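# Slide the door fully open without slamming or tipping

## Task

Push the sliding door open to the end of its travel and let it stay there unaided. It must not be slammed while opening or closing. The coffee table must still be standing upright at the end. The robot must not tip over or finish leaning. The result only counts if the door stays open without the robot holding it.

## Robot and tools

ROBOT. A Hello Robot Stretch 4, about 1.6 m tall, with one arm. It has an omni-wheel base (rim within 0.23 m of the base origin), a lift sliding on a mast, an arm that telescopes forward, a wrist with yaw, pitch and roll, and a two-finger gripper. Occasionally something may briefly nudge a loose object in the room.

FRAMES. Base frame: origin on the floor under the base centre, x forward, y left, z up. hand_pose is reported in this frame as a point between the open fingertips. With all wrist joints at 0 its axes line up with the base axes. The printed value may be somewhat off. The odometry frame is the base frame as it was when the scene began.

execute_actions. Argument "actions" is a list holding one action, or empty to just read state and images. Optional "cameras" is a list drawn from head_camera, head_left_camera, head_right_camera, wrist_camera, all. Omitted, null or ["all"] returns every camera; [] returns none. An action contains "base", "joints" or both, plus optional "pace" and "contact_limits". Alternatively it is {"end_of_arm": "enable_torque"} alone, which re-powers any wrist or gripper motor that shut itself off.
- "base" holds exactly one key. These are relative moves counted from where the base last reported itself, not poses.
  - translate_m: metres along x, forward positive, -2 to 2.
  - strafe_m: metres sideways, left positive, -2 to 2.
  - rotate_rad: radians in place, counter-clockwise positive, -3.2 to 3.2.
- "joints" is one object keyed by joint name, each an absolute target:
  - lift_m 0 to 1.2.
  - arm_m 0 to 0.55 (extension).
  - wrist_yaw_rad -1.134 to 4.276 (0 straight ahead, positive to the left, 3.14 tucked back; above 3.4 the arm may block it).
  - wrist_pitch_rad -1.117 to 4.259 (0 level, 1.57 pointing down).
  - wrist_roll_rad -1.117 to 4.259 (0 fingers level; positive turns clockwise seen from behind).
  - gripper_m -0.038 to 0.141 (fingertip gap; negative squeezes tips together).
  Targets beyond a joint's range are clipped and the result notes this. Any other bad value or unknown key rejects the whole call and nothing moves.
- "pace" is "slow", "default", "fast" or "max". The base reaches 0.1 / 0.3 / 0.4 / 0.6 m/s and 1 / 2 / 3 / 4 rad/s at these paces. With the lift above 0.2, top speed falls further, down to 0.3 m/s and 1 rad/s at lift 1.2.
- "contact_limits" accepts only arm_m, from 0 (gentlest) to 0.75 (firmest), default 0.5. It sets how much push the arm may exert before halting.
- Motions in one action start together and can finish at different times. No action runs past 15 s.
- Anything left out of an action may still be driving toward an earlier target.
- If a result reports a stop, later motion, wait and finish calls in the same reply are skipped.

wait: seconds 0 to 10. It commands nothing and returns state and images.

zoom_image: camera name plus region [x0, y0, x1, y1] in pixels of that camera's latest full image, origin top-left, at most 504 by 504. It returns a finer view.

finished_scene: scene is the integer number of the current scene. It ends the scene after the last command has been held, then reports success and the next task. This cannot be reversed. Replying without any tool call also ends everything.

RESULTS.
- base_status and joint_status give how each motion ended:
  - done: the base's wheels turned the full amount, even if they slipped.
  - off_target: stopped short and possibly still pushing.
  - contact_stop_at_<key>: something blocked that part, which then goes slack; a slack lift can sag under load and a slack base can drift.
  - limit_stop_at_tilt: lean over 6 degrees; lift, arm and wheels go slack and ignore commands until the lean eases.
  - limit_stop_at_own_body: a self-collision guard fired; moving away from the body is still possible.
  - time_out.
  - torque_fault: a wrist or gripper motor went limp; fix it with enable_torque.
  After a stop the old target is dropped.
- on_its_own covers what the call did not command; "held at" there means the target being held.
- lidar_m: 12 distances in metres, one per 30-degree sector. The first is straight ahead, then they go counter-clockwise (4th left, 7th behind, 10th right). "-" means nothing seen or closer than 0.25 m. It covers roughly 0.15 m up to robot height and may miss glass, thin legs and things behind.
- wrist_depth_mm: a 7x7 grid of median depths in mm (100 to 2000), read from the top-left.
- base_odometry comes from wheel counts only; heading is in radians. If turned_by_wheels and turned_by_imu differ by more than about 0.1, there was a collision or slip.
- base_tilt: degrees, forward and right positive, with a fixed bias of up to about 1.5.
- motor_effort: percent of maximum, with the peak of the last action in brackets. Readings are noisy and biased. For wheel_0, wheel_1 and wheel_2, positive means turning right.
- The "pictures" line lists the cameras in image order.

CAMERAS. head_camera sits atop the mast looking forward and down; turn the base to aim it. head_left_camera and head_right_camera are fisheyes beside it, angled more steeply and showing the base and arm. wrist_camera looks along the fingers, with the tips near the bottom of its image.

CAUTIONS.
- Move the door at a gentle pace and a modest contact limit so it does not fly open or bang shut.
- Keep clear of the coffee table.
- Avoid hard, sustained pushes, especially with the gripper high, because they can tip the robot.
- Do not pin the gripper against surfaces: this trips torque faults. If the fingertips get stuck, raise the lift.
- An easy wrist unfold at the start is lift_m 0.4 with wrist_yaw_rad 0 in one action.
- Before finishing, check that the door stays open without the robot holding it.
- Shorter total robot motion is better.

Each tool is called after ">>>" as a command line: name --argument value for each argument, lists and objects as JSON in quotes; but a table of rows of numbers goes row by row, as --pt "numbers of a row", without its own name.

## Session

>>> execute_actions --actions '[]'

Scene clock: 0.00 s.
base_odometry: x=+0.000 y=+0.000 heading=+0.000 (m, m, rad; odometry frame)
turned_by_wheels: +0.000 (rad since the last result)
turned_by_imu: +0.000 (rad since the last result)
base_tilt: forward=+0.0 right=+0.1 (deg)
lidar_m: 0.79 0.80 1.33 1.89 1.96 1.66 0.84 0.91 1.25 1.83 1.17 0.80
base_status: not commanded
joint_positions: lift_m=+0.213 arm_m=-0.002 wrist_yaw_rad=+3.170 wrist_pitch_rad=-0.003 wrist_roll_rad=-0.007 gripper_m=+0.057
joint_status: not commanded
motor_effort: lift_m=+19 arm_m=+0 wrist_yaw_rad=-1 wrist_pitch_rad=-8 wrist_roll_rad=-4 gripper_m=-4 wheel_0=+0 wheel_1=-1 wheel_2=+1 (%)
hand_pose: x=-0.1218 y=+0.0792 z=+0.3921 quat_wxyz=(-0.014, +0.001, -0.003, +1.000) (m; base frame)
wrist_depth_mm: - 141 252 1138 1708 1618 1618 / - 114 140 1281 1708 1661 1661 / - 110 139 1708 1661 1661 1618 / - 121 152 1756 1661 1661 1618 / 141 1756 1756 1708 1661 1661 1618 / 213 1618 213 1397 196 1397 1308 / 211 1042 946 111 991 878 917
pictures: head_camera, head_left_camera, head_right_camera, wrist_camera
Images, in order (width x height): head_camera 420x560, head_left_camera 420x672, head_right_camera 420x672, wrist_camera 616x392.

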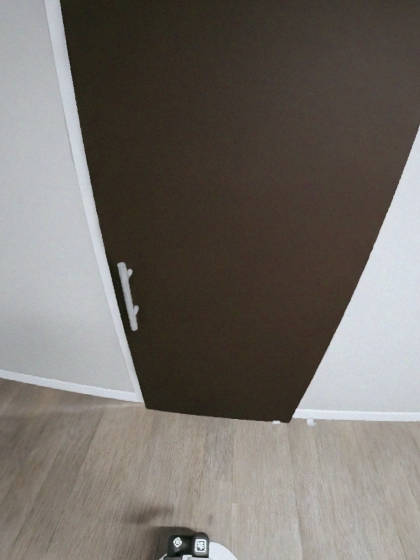

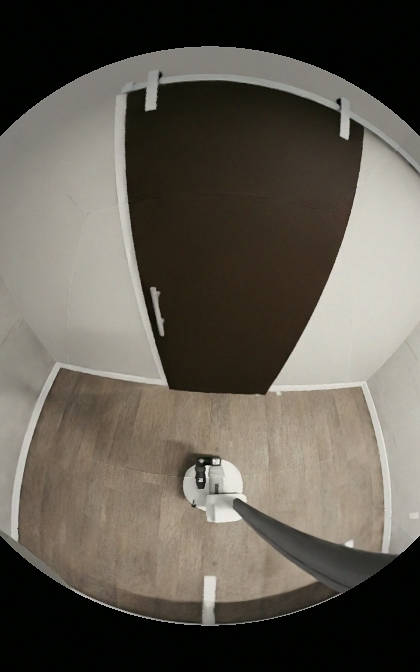

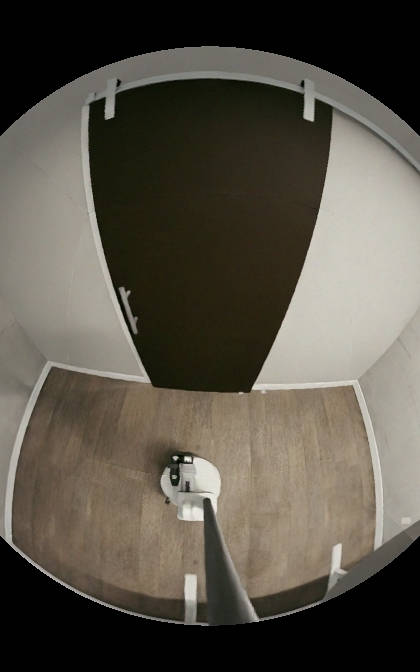

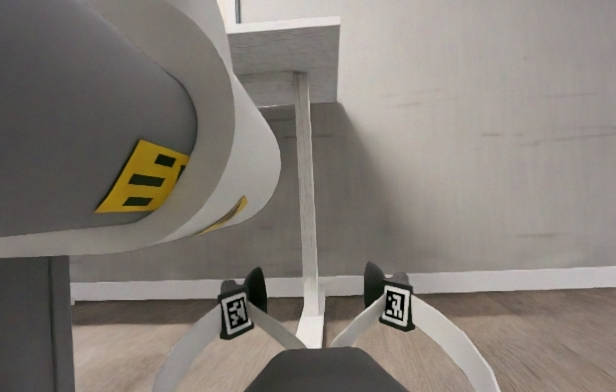

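>>> execute_actions --actions '[{"base":{"rotate_rad":-0.1},"joints":{"lift_m":0.75,"wrist_yaw_rad":0,"gripper_m":0.13},"pace":"fast"}]' --cameras '[]'

>>> execute_actions --actions '[{"base":{"strafe_m":0.35}}]'

Scene clock: 7.53 s.
base_odometry: x=+0.000 y=+0.000 heading=-0.100 (m, m, rad; odometry frame)
turned_by_wheels: -0.100 (rad since the last result)
turned_by_imu: -0.100 (rad since the last result)
base_tilt: forward=+0.0 right=+0.1 (deg)
lidar_m: 0.79 0.80 1.17 1.86 1.93 1.70 0.84 0.88 1.16 1.82 1.29 0.85
base_status: done
joint_positions: lift_m=+0.750 arm_m=-0.002 wrist_yaw_rad=+0.000 wrist_pitch_rad=-0.003 wrist_roll_rad=-0.007 gripper_m=+0.130
joint_status: all done
motor_effort: lift_m=+23(25) arm_m=+0(0) wrist_yaw_rad=-3(5) wrist_pitch_rad=-6(7) wrist_roll_rad=-3(4) gripper_m=+0(2) wheel_0=+1(6) wheel_1=+0(5) wheel_2=+1(7) (%)
hand_pose: x=+0.4576 y=-0.0873 z=+0.9287 quat_wxyz=(+1.000, -0.003, -0.001, +0.000) (m; base frame)
wrist_depth_mm: 580 591 591 591 597 609 668 / 580 580 591 597 603 603 668 / 580 585 585 591 597 597 661 / 574 580 585 585 591 597 661 / 580 574 585 591 597 597 668 / 574 580 219 591 591 597 661 / 569 574 580 111 597 597 661
pictures: none
No camera images: the call's "cameras" was empty. Leave "cameras" out to get every camera's image.

Scene clock: 10.03 s.
base_odometry: x=+0.035 y=+0.348 heading=-0.100 (m, m, rad; odometry frame)
turned_by_wheels: +0.000 (rad since the last result)
turned_by_imu: +0.001 (rad since the last result)
base_tilt: forward=+0.0 right=+0.1 (deg)
lidar_m: 0.74 0.85 1.18 1.53 1.56 1.73 1.20 0.90 1.20 2.15 1.26 0.84
base_status: done
joint_positions: lift_m=+0.750 arm_m=-0.002 wrist_yaw_rad=+0.000 wrist_pitch_rad=-0.003 wrist_roll_rad=-0.007 gripper_m=+0.130
joint_status: not commanded
motor_effort: lift_m=+23(23) arm_m=+0(0) wrist_yaw_rad=-1(3) wrist_pitch_rad=-7(7) wrist_roll_rad=-3(2) gripper_m=-2(3) wheel_0=+1(8) wheel_1=-2(8) wheel_2=+1(0) (%)
hand_pose: x=+0.4575 y=-0.0874 z=+0.9287 quat_wxyz=(+1.000, -0.003, -0.001, +0.000) (m; base frame)
wrist_depth_mm: 621 627 574 574 591 591 597 / 621 621 574 580 580 591 597 / 615 621 569 580 580 585 597 / 621 621 574 580 585 585 585 / 615 627 569 574 574 585 591 / 615 621 219 574 569 585 591 / 609 615 569 111 574 580 591
pictures: head_camera, head_left_camera, head_right_camera, wrist_camera
Images, in order (width x height): head_camera 420x560, head_left_camera 420x672, head_right_camera 420x672, wrist_camera 616x392.

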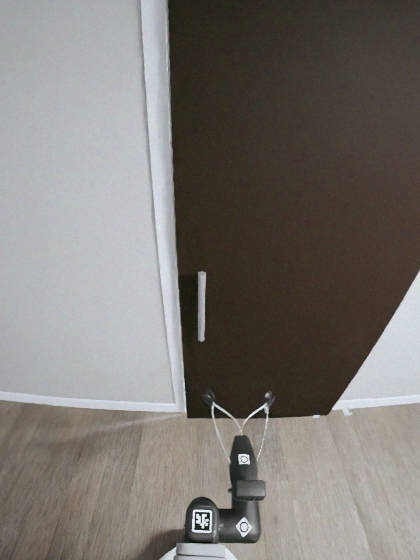

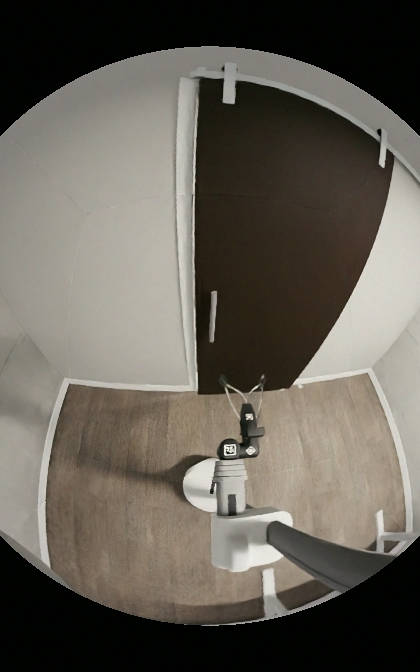

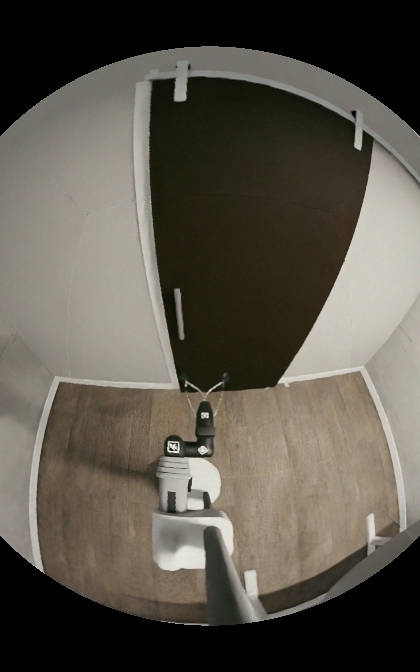

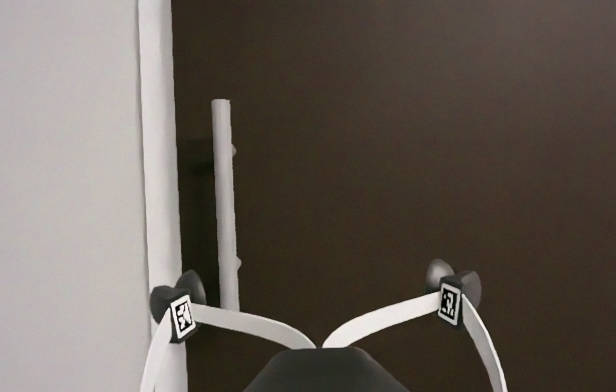

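>>> execute_actions --actions '[{"base":{"rotate_rad":0.035},"joints":{"arm_m":0.1,"lift_m":0.78}}]' --cameras '[]'

>>> execute_actions --actions '[{"base":{"strafe_m":0.08},"joints":{"arm_m":0.22}}]' --cameras '["wrist_camera","head_camera"]'

Scene clock: 16.33 s.
base_odometry: x=+0.035 y=+0.348 heading=-0.065 (m, m, rad; odometry frame)
turned_by_wheels: +0.035 (rad since the last result)
turned_by_imu: +0.036 (rad since the last result)
base_tilt: forward=+0.0 right=+0.1 (deg)
lidar_m: 0.72 0.87 1.20 1.50 1.58 1.72 1.06 0.92 1.24 2.17 1.15 0.83
base_status: done
joint_positions: lift_m=+0.780 arm_m=+0.099 wrist_yaw_rad=+0.000 wrist_pitch_rad=-0.003 wrist_roll_rad=-0.007 gripper_m=+0.130
joint_status: all done
motor_effort: lift_m=+23(25) arm_m=+7(10) wrist_yaw_rad=-2(5) wrist_pitch_rad=-7(7) wrist_roll_rad=-4(3) gripper_m=-1(1) wheel_0=-1(3) wheel_1=+1(8) wheel_2=+0(3) (%)
hand_pose: x=+0.5581 y=-0.0874 z=+0.9587 quat_wxyz=(+1.000, -0.003, -0.001, +0.000) (m; base frame)
wrist_depth_mm: 535 521 480 477 477 480 477 / 530 530 477 477 473 477 477 / 535 525 477 477 473 477 473 / 530 530 477 473 473 473 473 / 535 530 473 473 473 477 473 / 525 530 219 469 473 473 473 / 525 530 473 112 477 469 473
pictures: none
No camera images: the call's "cameras" was empty. Leave "cameras" out to get every camera's image.

Scene clock: 17.70 s.
base_odometry: x=+0.040 y=+0.428 heading=-0.065 (m, m, rad; odometry frame)
turned_by_wheels: +0.000 (rad since the last result)
turned_by_imu: +0.001 (rad since the last result)
base_tilt: forward=+0.0 right=+0.1 (deg)
lidar_m: 0.72 0.87 1.21 1.44 1.50 1.72 1.45 0.95 1.24 2.26 1.13 0.84
base_status: done
joint_positions: lift_m=+0.780 arm_m=+0.219 wrist_yaw_rad=+0.000 wrist_pitch_rad=-0.003 wrist_roll_rad=-0.007 gripper_m=+0.130
joint_status: all done
motor_effort: lift_m=+24(24) arm_m=+7(8) wrist_yaw_rad=-1(1) wrist_pitch_rad=-5(5) wrist_roll_rad=-4(3) gripper_m=-3(1) wheel_0=+2(7) wheel_1=-1(9) wheel_2=+0(1) (%)
hand_pose: x=+0.6781 y=-0.0874 z=+0.9587 quat_wxyz=(+1.000, -0.003, -0.001, +0.000) (m; base frame)
wrist_depth_mm: 415 413 355 357 355 357 357 / 413 413 355 355 353 355 355 / 410 410 355 355 355 353 355 / 410 413 355 353 355 355 353 / 407 410 355 353 355 353 355 / 410 407 219 353 353 353 353 / 407 410 351 111 353 353 353
pictures: head_camera, wrist_camera
Images, in order (width x height): head_camera 420x560, wrist_camera 616x392.

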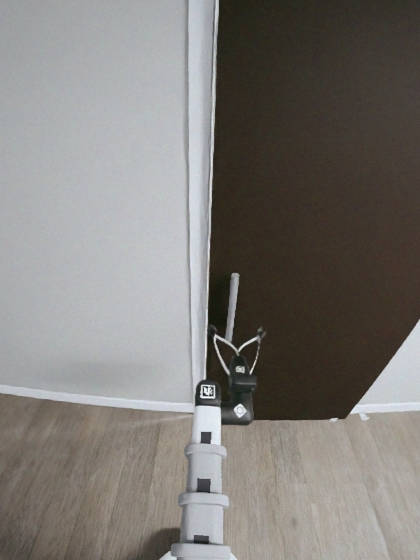

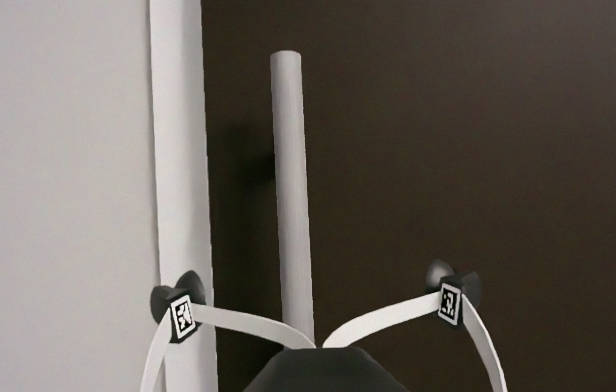

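>>> execute_actions --actions '[{"base":{"translate_m":0.07},"joints":{"gripper_m":0.08}}]' --cameras '["wrist_camera"]'

>>> execute_actions --actions '[{"base":{"strafe_m":-0.2},"pace":"slow"}]' --cameras '["wrist_camera","head_camera"]'

Scene clock: 23.00 s.
base_odometry: x=+0.110 y=+0.424 heading=-0.065 (m, m, rad; odometry frame)
turned_by_wheels: +0.000 (rad since the last result)
turned_by_imu: +0.001 (rad since the last result)
base_tilt: forward=+0.0 right=+0.1 (deg)
lidar_m: 0.65 0.81 1.11 1.47 1.50 1.80 1.45 1.02 1.35 2.25 1.04 0.76
base_status: done
joint_positions: lift_m=+0.780 arm_m=+0.219 wrist_yaw_rad=+0.000 wrist_pitch_rad=-0.003 wrist_roll_rad=-0.007 gripper_m=+0.080
joint_status: all done
motor_effort: lift_m=+23(24) arm_m=+7(7) wrist_yaw_rad=+1(3) wrist_pitch_rad=-9(7) wrist_roll_rad=-5(5) gripper_m=+0(4) wheel_0=+0(5) wheel_1=+1(8) wheel_2=+1(8) (%)
hand_pose: x=+0.6782 y=-0.0874 z=+0.9587 quat_wxyz=(+1.000, -0.003, -0.001, +0.000) (m; base frame)
wrist_depth_mm: 342 329 287 286 286 286 286 / 343 330 286 286 285 286 286 / 342 329 286 286 285 285 285 / 343 327 285 285 285 285 285 / 342 327 285 224 285 283 283 / 340 327 208 283 198 283 285 / 340 338 283 111 283 283 283
pictures: wrist_camera
Images, in order (width x height): wrist_camera 616x392.

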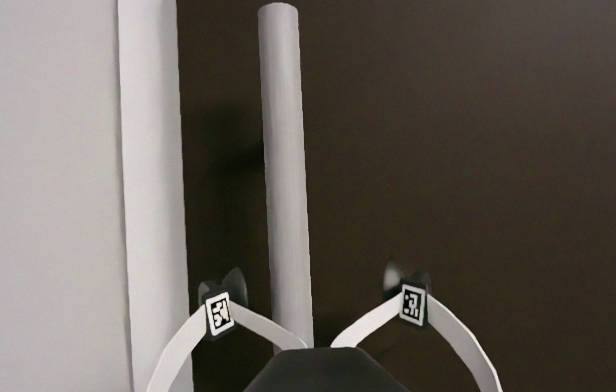

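Scene clock: 26.13 s.
base_odometry: x=+0.097 y=+0.224 heading=-0.064 (m, m, rad; odometry frame)
turned_by_wheels: +0.000 (rad since the last result)
turned_by_imu: +0.002 (rad since the last result)
base_tilt: forward=-0.1 right=+0.1 (deg)
lidar_m: 0.64 0.79 1.12 1.65 1.71 1.79 0.94 0.98 1.33 2.06 1.02 0.75
base_status: done
joint_positions: lift_m=+0.780 arm_m=+0.219 wrist_yaw_rad=+0.001 wrist_pitch_rad=-0.003 wrist_roll_rad=-0.007 gripper_m=+0.080
joint_status: not commanded
motor_effort: lift_m=+24(23) arm_m=+7(7) wrist_yaw_rad=-3(48) wrist_pitch_rad=-5(7) wrist_roll_rad=-4(3) gripper_m=-4(7) wheel_0=+4(16) wheel_1=+0(4) wheel_2=+2(8) (%)
hand_pose: x=+0.6783 y=-0.0871 z=+0.9587 quat_wxyz=(+1.000, -0.003, -0.001, +0.000) (m; base frame)
wrist_depth_mm: 433 - 287 287 287 286 286 / 430 - 286 286 287 286 285 / 427 - 286 286 286 285 286 / 424 - 286 286 285 285 285 / 418 - 285 283 285 285 285 / 413 - 213 283 198 282 283 / 407 - 285 111 285 283 283
pictures: head_camera, wrist_camera
Images, in order (width x height): head_camera 420x560, wrist_camera 616x392.

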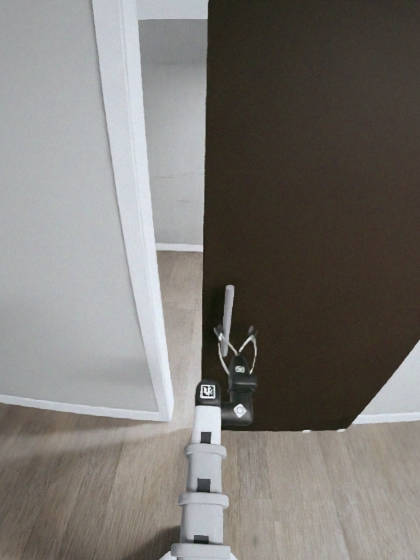

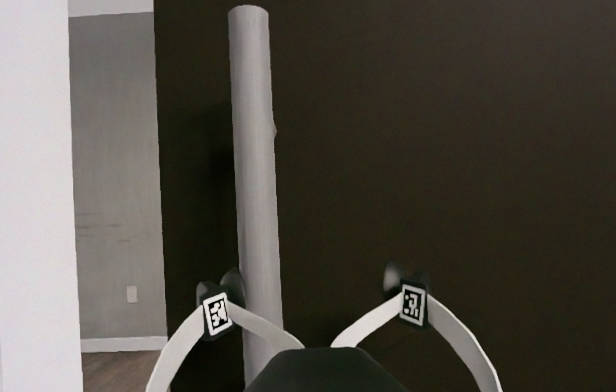

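>>> execute_actions --actions '[{"base":{"strafe_m":-0.5},"pace":"slow"}]'

Scene clock: 34.07 s.
base_odometry: x=+0.065 y=-0.275 heading=-0.064 (m, m, rad; odometry frame)
turned_by_wheels: +0.000 (rad since the last result)
turned_by_imu: +0.004 (rad since the last result)
base_tilt: forward=+0.0 right=+0.2 (deg)
lidar_m: 0.66 1.06 1.10 2.15 2.24 0.98 0.93 0.96 1.31 1.53 1.03 0.74
base_status: done
joint_positions: lift_m=+0.780 arm_m=+0.219 wrist_yaw_rad=+0.000 wrist_pitch_rad=-0.003 wrist_roll_rad=-0.007 gripper_m=+0.080
joint_status: not commanded
motor_effort: lift_m=+24(23) arm_m=+6(7) wrist_yaw_rad=-4(37) wrist_pitch_rad=-8(8) wrist_roll_rad=-2(3) gripper_m=-2(10) wheel_0=+2(15) wheel_1=-2(3) wheel_2=+1(6) (%)
hand_pose: x=+0.6782 y=-0.0873 z=+0.9587 quat_wxyz=(+1.000, -0.003, -0.001, +0.000) (m; base frame)
wrist_depth_mm: - - 289 289 289 287 287 / - - 290 287 287 289 287 / - - 287 286 286 287 287 / - - 289 285 287 287 285 / - - 286 286 286 285 286 / - - 209 286 199 287 285 / - - 285 111 285 285 285
pictures: head_camera, head_left_camera, head_right_camera, wrist_camera
Images, in order (width x height): head_camera 420x560, head_left_camera 420x672, head_right_camera 420x672, wrist_camera 616x392.

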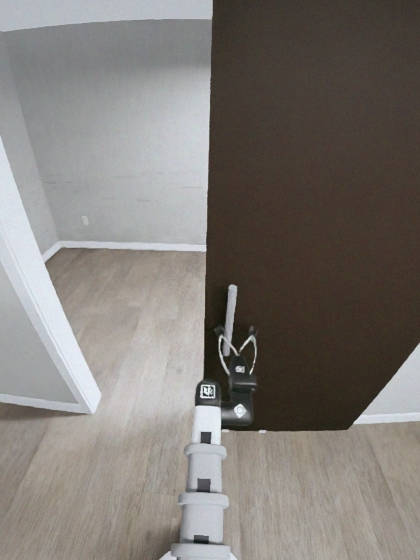

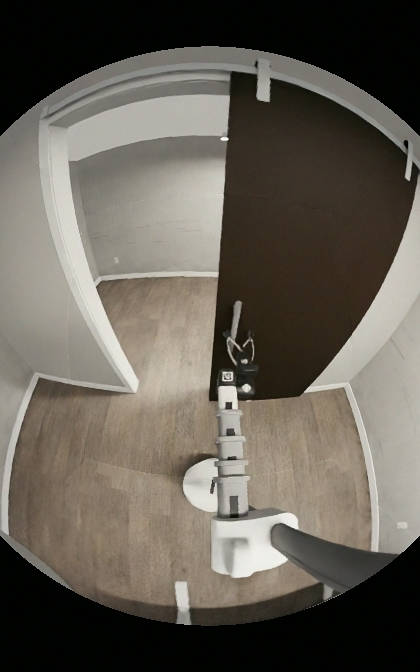

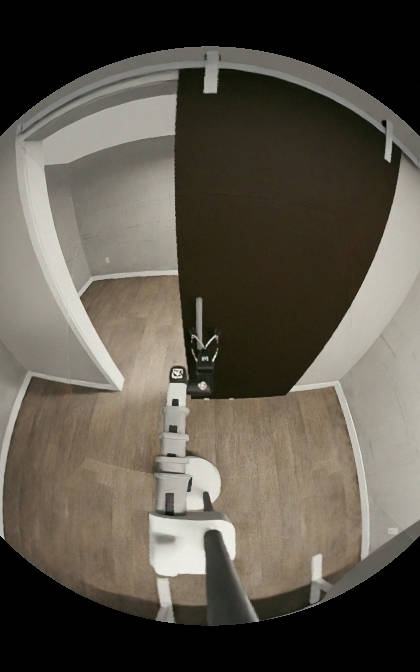

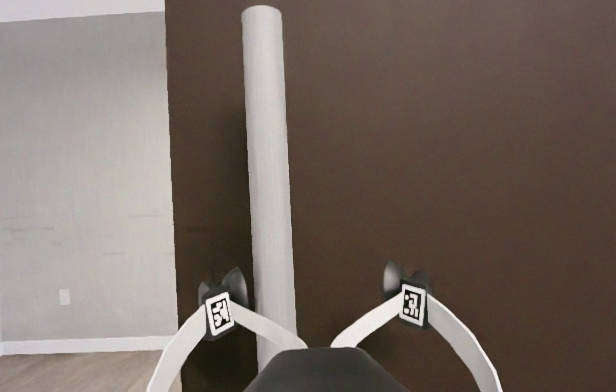

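>>> execute_actions --actions '[{"base":{"strafe_m":-0.11},"pace":"slow"}]'

>>> zoom_image --camera "head_right_camera" --region '[300,70,420,250]'

Scene clock: 42.63 s.
base_odometry: x=+0.058 y=-0.385 heading=-0.064 (m, m, rad; odometry frame)
turned_by_wheels: +0.000 (rad since the last result)
turned_by_imu: +0.002 (rad since the last result)
base_tilt: forward=-0.1 right=+0.1 (deg)
lidar_m: 0.66 1.17 1.13 2.27 2.35 0.97 0.92 0.96 1.28 1.43 1.02 0.75
base_status: done
joint_positions: lift_m=+0.780 arm_m=+0.219 wrist_yaw_rad=+0.000 wrist_pitch_rad=-0.003 wrist_roll_rad=-0.007 gripper_m=+0.080
joint_status: not commanded
motor_effort: lift_m=+24(24) arm_m=+7(7) wrist_yaw_rad=-4(45) wrist_pitch_rad=-7(8) wrist_roll_rad=-2(2) gripper_m=-1(9) wheel_0=+0(16) wheel_1=+0(10) wheel_2=+1(8) (%)
hand_pose: x=+0.6782 y=-0.0873 z=+0.9587 quat_wxyz=(+1.000, -0.003, -0.001, +0.000) (m; base frame)
wrist_depth_mm: - - 332 289 289 287 287 / - - 332 287 287 287 287 / - - 330 287 286 287 286 / - - 330 286 286 286 285 / - - 329 285 286 286 285 / - - 209 286 198 285 286 / - - 327 111 285 283 285
pictures: head_camera, head_left_camera, head_right_camera, wrist_camera
Images, in order (width x height): head_camera 420x560, head_left_camera 420x672, head_right_camera 420x672, wrist_camera 616x392.

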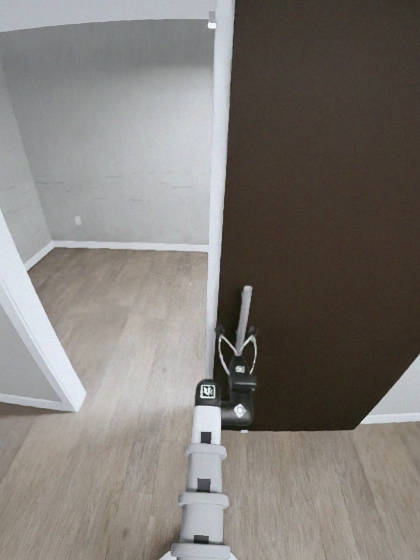

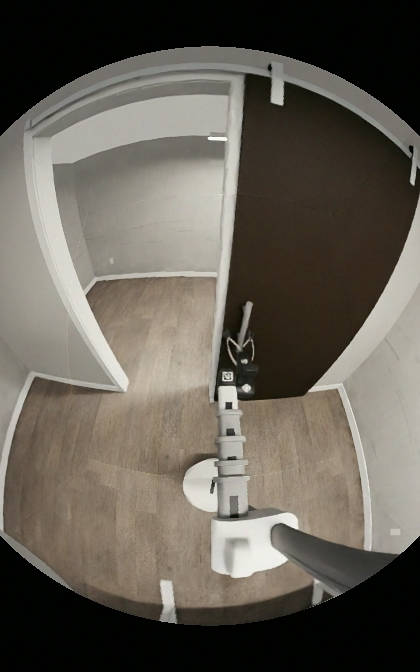

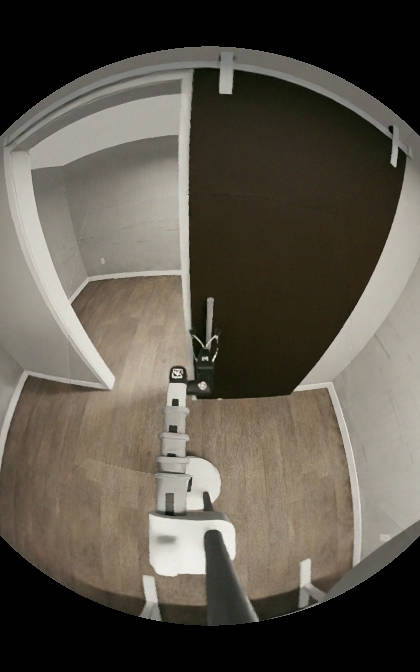

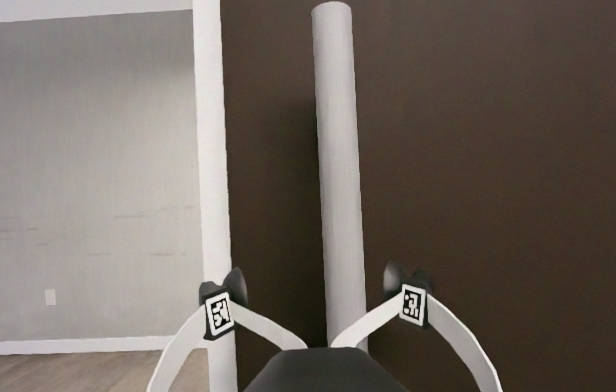

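Region (300, 70, 420, 250) of head_right_camera's 420x672 image, scaled by 2.800, with more detail than that image has.

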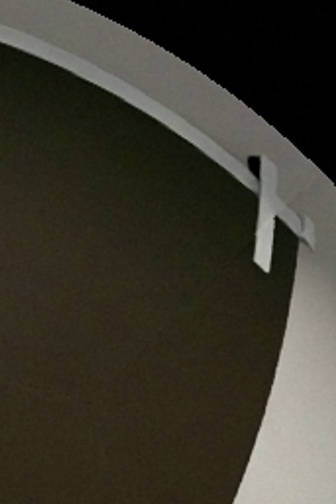

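The door appears to be pulling itself in, like a soft-close. A small push will confirm it is at the end stop.

>>> execute_actions --actions '[{"base":{"strafe_m":-0.055},"pace":"slow"}]' --cameras '["wrist_camera"]'

Scene clock: 48.57 s.
base_odometry: x=+0.055 y=-0.439 heading=-0.064 (m, m, rad; odometry frame)
turned_by_wheels: +0.000 (rad since the last result)
turned_by_imu: +0.001 (rad since the last result)
base_tilt: forward=+0.0 right=+0.1 (deg)
lidar_m: 0.67 1.24 1.17 2.33 2.42 0.99 0.93 0.96 1.30 1.37 1.04 0.76
base_status: done
joint_positions: lift_m=+0.780 arm_m=+0.219 wrist_yaw_rad=+0.001 wrist_pitch_rad=-0.003 wrist_roll_rad=-0.007 gripper_m=+0.080
joint_status: not commanded
motor_effort: lift_m=+24(24) arm_m=+7(7) wrist_yaw_rad=-4(3) wrist_pitch_rad=-8(7) wrist_roll_rad=-2(3) gripper_m=-1(2) wheel_0=+3(6) wheel_1=-1(6) wheel_2=+0(1) (%)
hand_pose: x=+0.6782 y=-0.0873 z=+0.9587 quat_wxyz=(+1.000, -0.003, -0.001, +0.000) (m; base frame)
wrist_depth_mm: - - 289 287 287 287 287 / - - 289 289 287 289 287 / - - 287 287 286 287 286 / - - 287 286 286 286 285 / - - 286 286 285 286 285 / - - 214 286 199 285 285 / - - 286 111 285 283 283
pictures: wrist_camera
Images, in order (width x height): wrist_camera 616x392.

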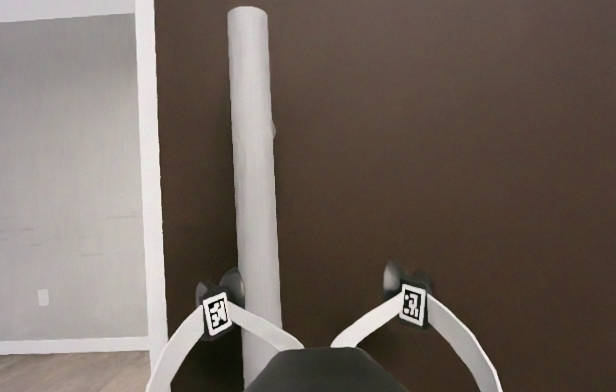

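>>> execute_actions --actions '[{"base":{"strafe_m":-0.02},"pace":"slow"}]' --cameras '["wrist_camera"]'

Scene clock: 60.87 s.
base_odometry: x=+0.054 y=-0.459 heading=-0.064 (m, m, rad; odometry frame)
turned_by_wheels: +0.000 (rad since the last result)
turned_by_imu: +0.001 (rad since the last result)
base_tilt: forward=+0.0 right=+0.1 (deg)
lidar_m: 0.67 1.27 1.20 2.32 2.44 0.98 0.92 0.96 1.30 1.36 1.03 0.75
base_status: done
joint_positions: lift_m=+0.780 arm_m=+0.219 wrist_yaw_rad=+0.000 wrist_pitch_rad=-0.003 wrist_roll_rad=-0.007 gripper_m=+0.080
joint_status: not commanded
motor_effort: lift_m=+24(23) arm_m=+7(7) wrist_yaw_rad=-3(24) wrist_pitch_rad=-6(8) wrist_roll_rad=-4(3) gripper_m=-4(7) wheel_0=+2(9) wheel_1=+1(3) wheel_2=+1(4) (%)
hand_pose: x=+0.6782 y=-0.0873 z=+0.9587 quat_wxyz=(+1.000, -0.003, -0.001, +0.000) (m; base frame)
wrist_depth_mm: - 332 289 289 289 287 286 / - 332 289 286 287 287 286 / - 330 289 287 287 286 286 / - 334 287 286 286 286 286 / - 330 286 286 286 285 286 / - 330 208 286 198 285 285 / - 329 285 111 286 285 285
pictures: wrist_camera
Images, in order (width x height): wrist_camera 616x392.

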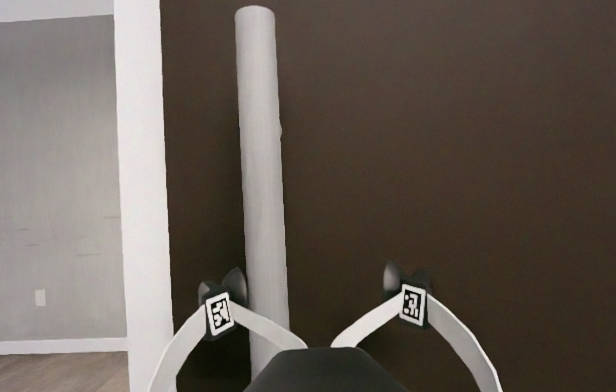

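It still moves, so it was not at the stop.

>>> execute_actions --actions '[{"base":{"strafe_m":-0.035},"pace":"slow"}]' --cameras '["wrist_camera","head_right_camera"]'

>>> zoom_image --camera "head_right_camera" --region '[300,70,420,250]'

Scene clock: 66.73 s.
base_odometry: x=+0.051 y=-0.494 heading=-0.064 (m, m, rad; odometry frame)
turned_by_wheels: +0.000 (rad since the last result)
turned_by_imu: +0.001 (rad since the last result)
base_tilt: forward=+0.0 right=+0.2 (deg)
lidar_m: 0.65 3.14 1.22 2.38 2.47 0.98 0.91 0.95 1.38 1.33 1.02 0.76
base_status: done
joint_positions: lift_m=+0.780 arm_m=+0.219 wrist_yaw_rad=+0.000 wrist_pitch_rad=-0.003 wrist_roll_rad=-0.007 gripper_m=+0.080
joint_status: not commanded
motor_effort: lift_m=+24(24) arm_m=+7(7) wrist_yaw_rad=+0(35) wrist_pitch_rad=-7(6) wrist_roll_rad=-3(4) gripper_m=-3(7) wheel_0=+2(8) wheel_1=-1(1) wheel_2=+2(5) (%)
hand_pose: x=+0.6782 y=-0.0873 z=+0.9587 quat_wxyz=(+1.000, -0.003, -0.001, +0.000) (m; base frame)
wrist_depth_mm: - 334 289 289 287 287 287 / - 334 289 287 286 286 287 / - 332 289 287 286 286 287 / - 332 287 286 286 286 285 / - 330 287 286 286 285 285 / - 330 208 285 199 285 285 / - 330 286 111 285 285 285
pictures: head_right_camera, wrist_camera
Images, in order (width x height): head_right_camera 420x672, wrist_camera 616x392.

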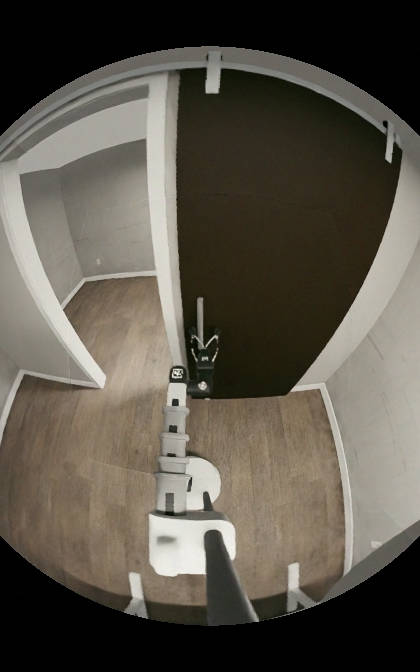

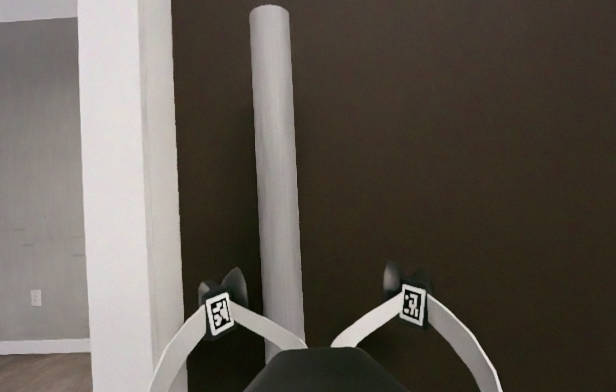

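Region (300, 70, 420, 250) of head_right_camera's 420x672 image, scaled by 2.800, with more detail than that image has.

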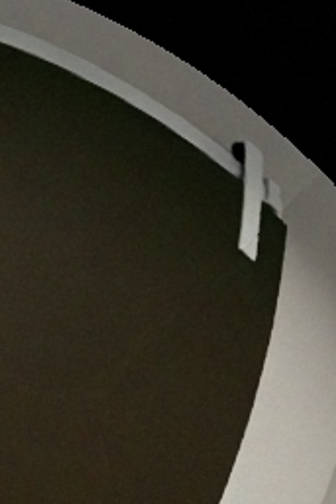

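>>> execute_actions --actions '[{"base":{"strafe_m":-0.03},"pace":"slow"}]' --cameras '["wrist_camera"]'

Scene clock: 71.67 s.
base_odometry: x=+0.049 y=-0.524 heading=-0.063 (m, m, rad; odometry frame)
turned_by_wheels: +0.000 (rad since the last result)
turned_by_imu: +0.001 (rad since the last result)
base_tilt: forward=+0.0 right=+0.2 (deg)
lidar_m: 0.64 3.12 1.25 2.41 2.46 0.96 0.91 0.97 1.36 1.30 1.05 0.75
base_status: done
joint_positions: lift_m=+0.780 arm_m=+0.219 wrist_yaw_rad=+0.001 wrist_pitch_rad=-0.003 wrist_roll_rad=-0.007 gripper_m=+0.080
joint_status: not commanded
motor_effort: lift_m=+24(24) arm_m=+7(7) wrist_yaw_rad=-6(24) wrist_pitch_rad=-8(7) wrist_roll_rad=-4(2) gripper_m=-4(6) wheel_0=+4(7) wheel_1=+0(7) wheel_2=+2(3) (%)
hand_pose: x=+0.6783 y=-0.0871 z=+0.9587 quat_wxyz=(+1.000, -0.003, -0.001, +0.001) (m; base frame)
wrist_depth_mm: - 334 289 287 287 286 286 / - 332 289 287 286 287 286 / - 345 287 287 287 286 285 / - 343 287 287 285 285 286 / - 338 287 286 285 286 285 / - 329 214 286 198 283 285 / - 329 286 111 283 285 285
pictures: wrist_camera
Images, in order (width x height): wrist_camera 616x392.

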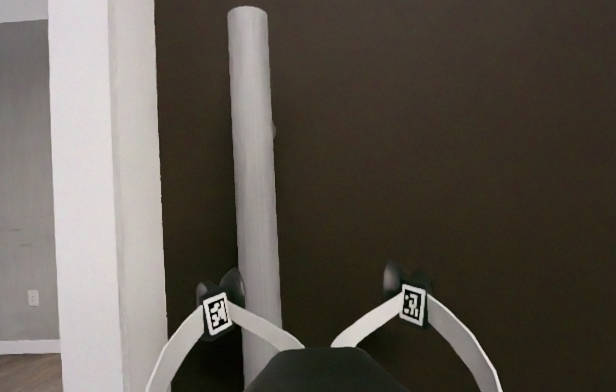

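>>> execute_actions --actions '[{"base":{"strafe_m":-0.018},"pace":"slow"}]' --cameras '["wrist_camera"]'

Scene clock: 76.53 s.
base_odometry: x=+0.048 y=-0.542 heading=-0.062 (m, m, rad; odometry frame)
turned_by_wheels: +0.001 (rad since the last result)
turned_by_imu: +0.002 (rad since the last result)
base_tilt: forward=-0.1 right=+0.1 (deg)
lidar_m: 0.66 3.13 1.25 2.44 2.45 0.98 0.92 0.95 1.33 1.28 1.04 0.76
base_status: done
joint_positions: lift_m=+0.780 arm_m=+0.219 wrist_yaw_rad=+0.004 wrist_pitch_rad=-0.003 wrist_roll_rad=-0.007 gripper_m=+0.080
joint_status: not commanded
on_its_own: wrist_yaw_rad is at rest, and its effort (-15) is outside its rest range (-13 to +13)
motor_effort: lift_m=+24(24) arm_m=+7(7) wrist_yaw_rad=-15(24) wrist_pitch_rad=-6(8) wrist_roll_rad=-4(3) gripper_m=-6(4) wheel_0=+6(8) wheel_1=-1(5) wheel_2=+4(3) (%)
hand_pose: x=+0.6786 y=-0.0861 z=+0.9587 quat_wxyz=(+1.000, -0.003, -0.001, +0.002) (m; base frame)
wrist_depth_mm: 336 347 289 287 285 286 285 / 334 345 289 287 286 285 286 / 334 345 287 286 285 285 283 / 334 345 287 287 283 285 285 / 330 343 287 286 285 283 281 / 334 342 202 285 198 285 282 / - 330 286 111 283 282 282
pictures: wrist_camera
Images, in order (width x height): wrist_camera 616x392.

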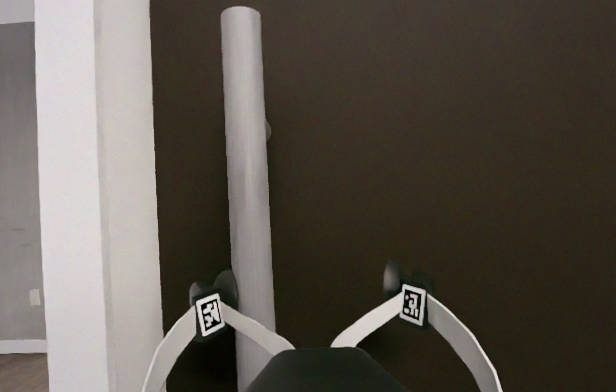

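>>> execute_actions --actions '[{"base":{"strafe_m":-0.015},"pace":"slow"}]' --cameras '["wrist_camera"]'

Scene clock: 81.27 s.
base_odometry: x=+0.047 y=-0.557 heading=-0.061 (m, m, rad; odometry frame)
turned_by_wheels: +0.002 (rad since the last result)
turned_by_imu: +0.003 (rad since the last result)
base_tilt: forward=+0.0 right=+0.1 (deg)
lidar_m: 0.65 3.14 1.25 2.43 2.44 0.97 0.92 0.96 1.32 1.27 1.04 0.75
base_status: done
joint_positions: lift_m=+0.780 arm_m=+0.219 wrist_yaw_rad=+0.014 wrist_pitch_rad=-0.003 wrist_roll_rad=-0.007 gripper_m=+0.080
joint_status: not commanded
on_its_own: wrist_yaw_rad is at rest, and its effort (-42) is outside its rest range (-13 to +13)
motor_effort: lift_m=+24(24) arm_m=+7(7) wrist_yaw_rad=-42(42) wrist_pitch_rad=-5(8) wrist_roll_rad=-3(4) gripper_m=-8(9) wheel_0=+14(14) wheel_1=+2(2) wheel_2=+7(7) (%)
hand_pose: x=+0.6794 y=-0.0833 z=+0.9587 quat_wxyz=(+1.000, -0.003, -0.001, +0.007) (m; base frame)
wrist_depth_mm: 338 349 289 286 283 282 279 / 338 347 287 285 283 281 278 / 336 345 231 286 282 279 279 / 336 345 226 286 282 281 278 / 336 345 286 285 282 279 276 / 336 343 212 285 199 279 278 / - 332 286 111 281 278 277
pictures: wrist_camera
Images, in order (width x height): wrist_camera 616x392.

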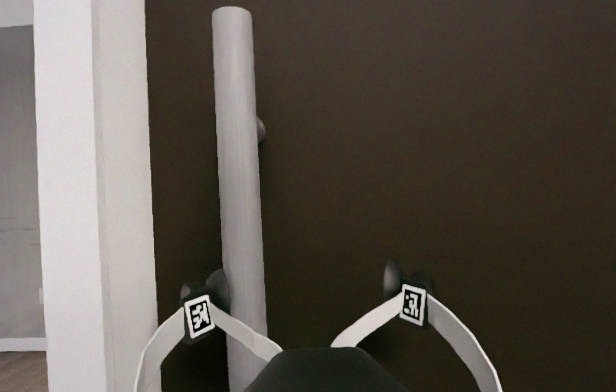

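The door is now at the stop, so I'm releasing it.

>>> execute_actions --actions '[{"base":{"strafe_m":0.04},"joints":{"gripper_m":0.13}}]' --cameras '[]'

>>> execute_actions --actions '[{"joints":{"arm_m":0.1},"pace":"fast"}]' --cameras '["wrist_camera"]'

>>> finished_scene --scene 1

Scene clock: 90.07 s.
base_odometry: x=+0.050 y=-0.517 heading=-0.061 (m, m, rad; odometry frame)
turned_by_wheels: +0.000 (rad since the last result)
turned_by_imu: +0.001 (rad since the last result)
base_tilt: forward=+0.0 right=+0.1 (deg)
lidar_m: 0.64 3.14 1.23 2.41 2.42 0.97 0.91 0.94 1.34 1.31 1.05 0.76
base_status: done
joint_positions: lift_m=+0.780 arm_m=+0.219 wrist_yaw_rad=+0.000 wrist_pitch_rad=-0.003 wrist_roll_rad=-0.007 gripper_m=+0.130
joint_status: all done
motor_effort: lift_m=+24(24) arm_m=+7(7) wrist_yaw_rad=-3(42) wrist_pitch_rad=-6(6) wrist_roll_rad=-3(3) gripper_m=+0(10) wheel_0=+0(11) wheel_1=-1(11) wheel_2=+1(9) (%)
hand_pose: x=+0.6782 y=-0.0873 z=+0.9587 quat_wxyz=(+1.000, -0.003, -0.001, +0.000) (m; base frame)
wrist_depth_mm: - 345 289 287 287 286 286 / - 345 287 286 286 286 286 / - 345 287 286 286 286 286 / - 345 287 286 286 286 285 / - 342 286 226 286 286 285 / - 330 219 285 285 285 283 / - 330 285 112 283 285 285
pictures: none
No camera images: the call's "cameras" was empty. Leave "cameras" out to get every camera's image.

Scene clock: 91.23 s.
base_odometry: x=+0.050 y=-0.517 heading=-0.061 (m, m, rad; odometry frame)
turned_by_wheels: +0.000 (rad since the last result)
turned_by_imu: +0.000 (rad since the last result)
base_tilt: forward=+0.0 right=+0.1 (deg)
lidar_m: 0.66 3.14 1.21 2.41 2.43 0.97 0.92 0.96 1.38 1.30 1.05 0.75
base_status: not commanded
joint_positions: lift_m=+0.780 arm_m=+0.101 wrist_yaw_rad=+0.000 wrist_pitch_rad=-0.003 wrist_roll_rad=-0.007 gripper_m=+0.130
joint_status: all done
motor_effort: lift_m=+24(24) arm_m=-7(0) wrist_yaw_rad=-1(2) wrist_pitch_rad=-6(6) wrist_roll_rad=-3(3) gripper_m=-1(0) wheel_0=+0(0) wheel_1=-1(1) wheel_2=+1(1) (%)
hand_pose: x=+0.5606 y=-0.0875 z=+0.9586 quat_wxyz=(+1.000, -0.003, -0.001, +0.000) (m; base frame)
wrist_depth_mm: - 462 407 404 407 402 404 / - 455 407 402 404 404 402 / - 449 407 404 402 402 399 / - 452 462 402 402 402 402 / - 452 459 402 402 402 399 / - 445 219 402 402 402 399 / - - 455 111 399 399 399
pictures: wrist_camera
Images, in order (width x height): wrist_camera 616x392.

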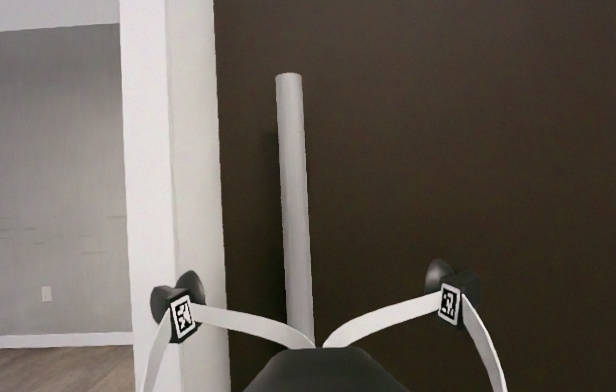

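The scene is finished: the task was done.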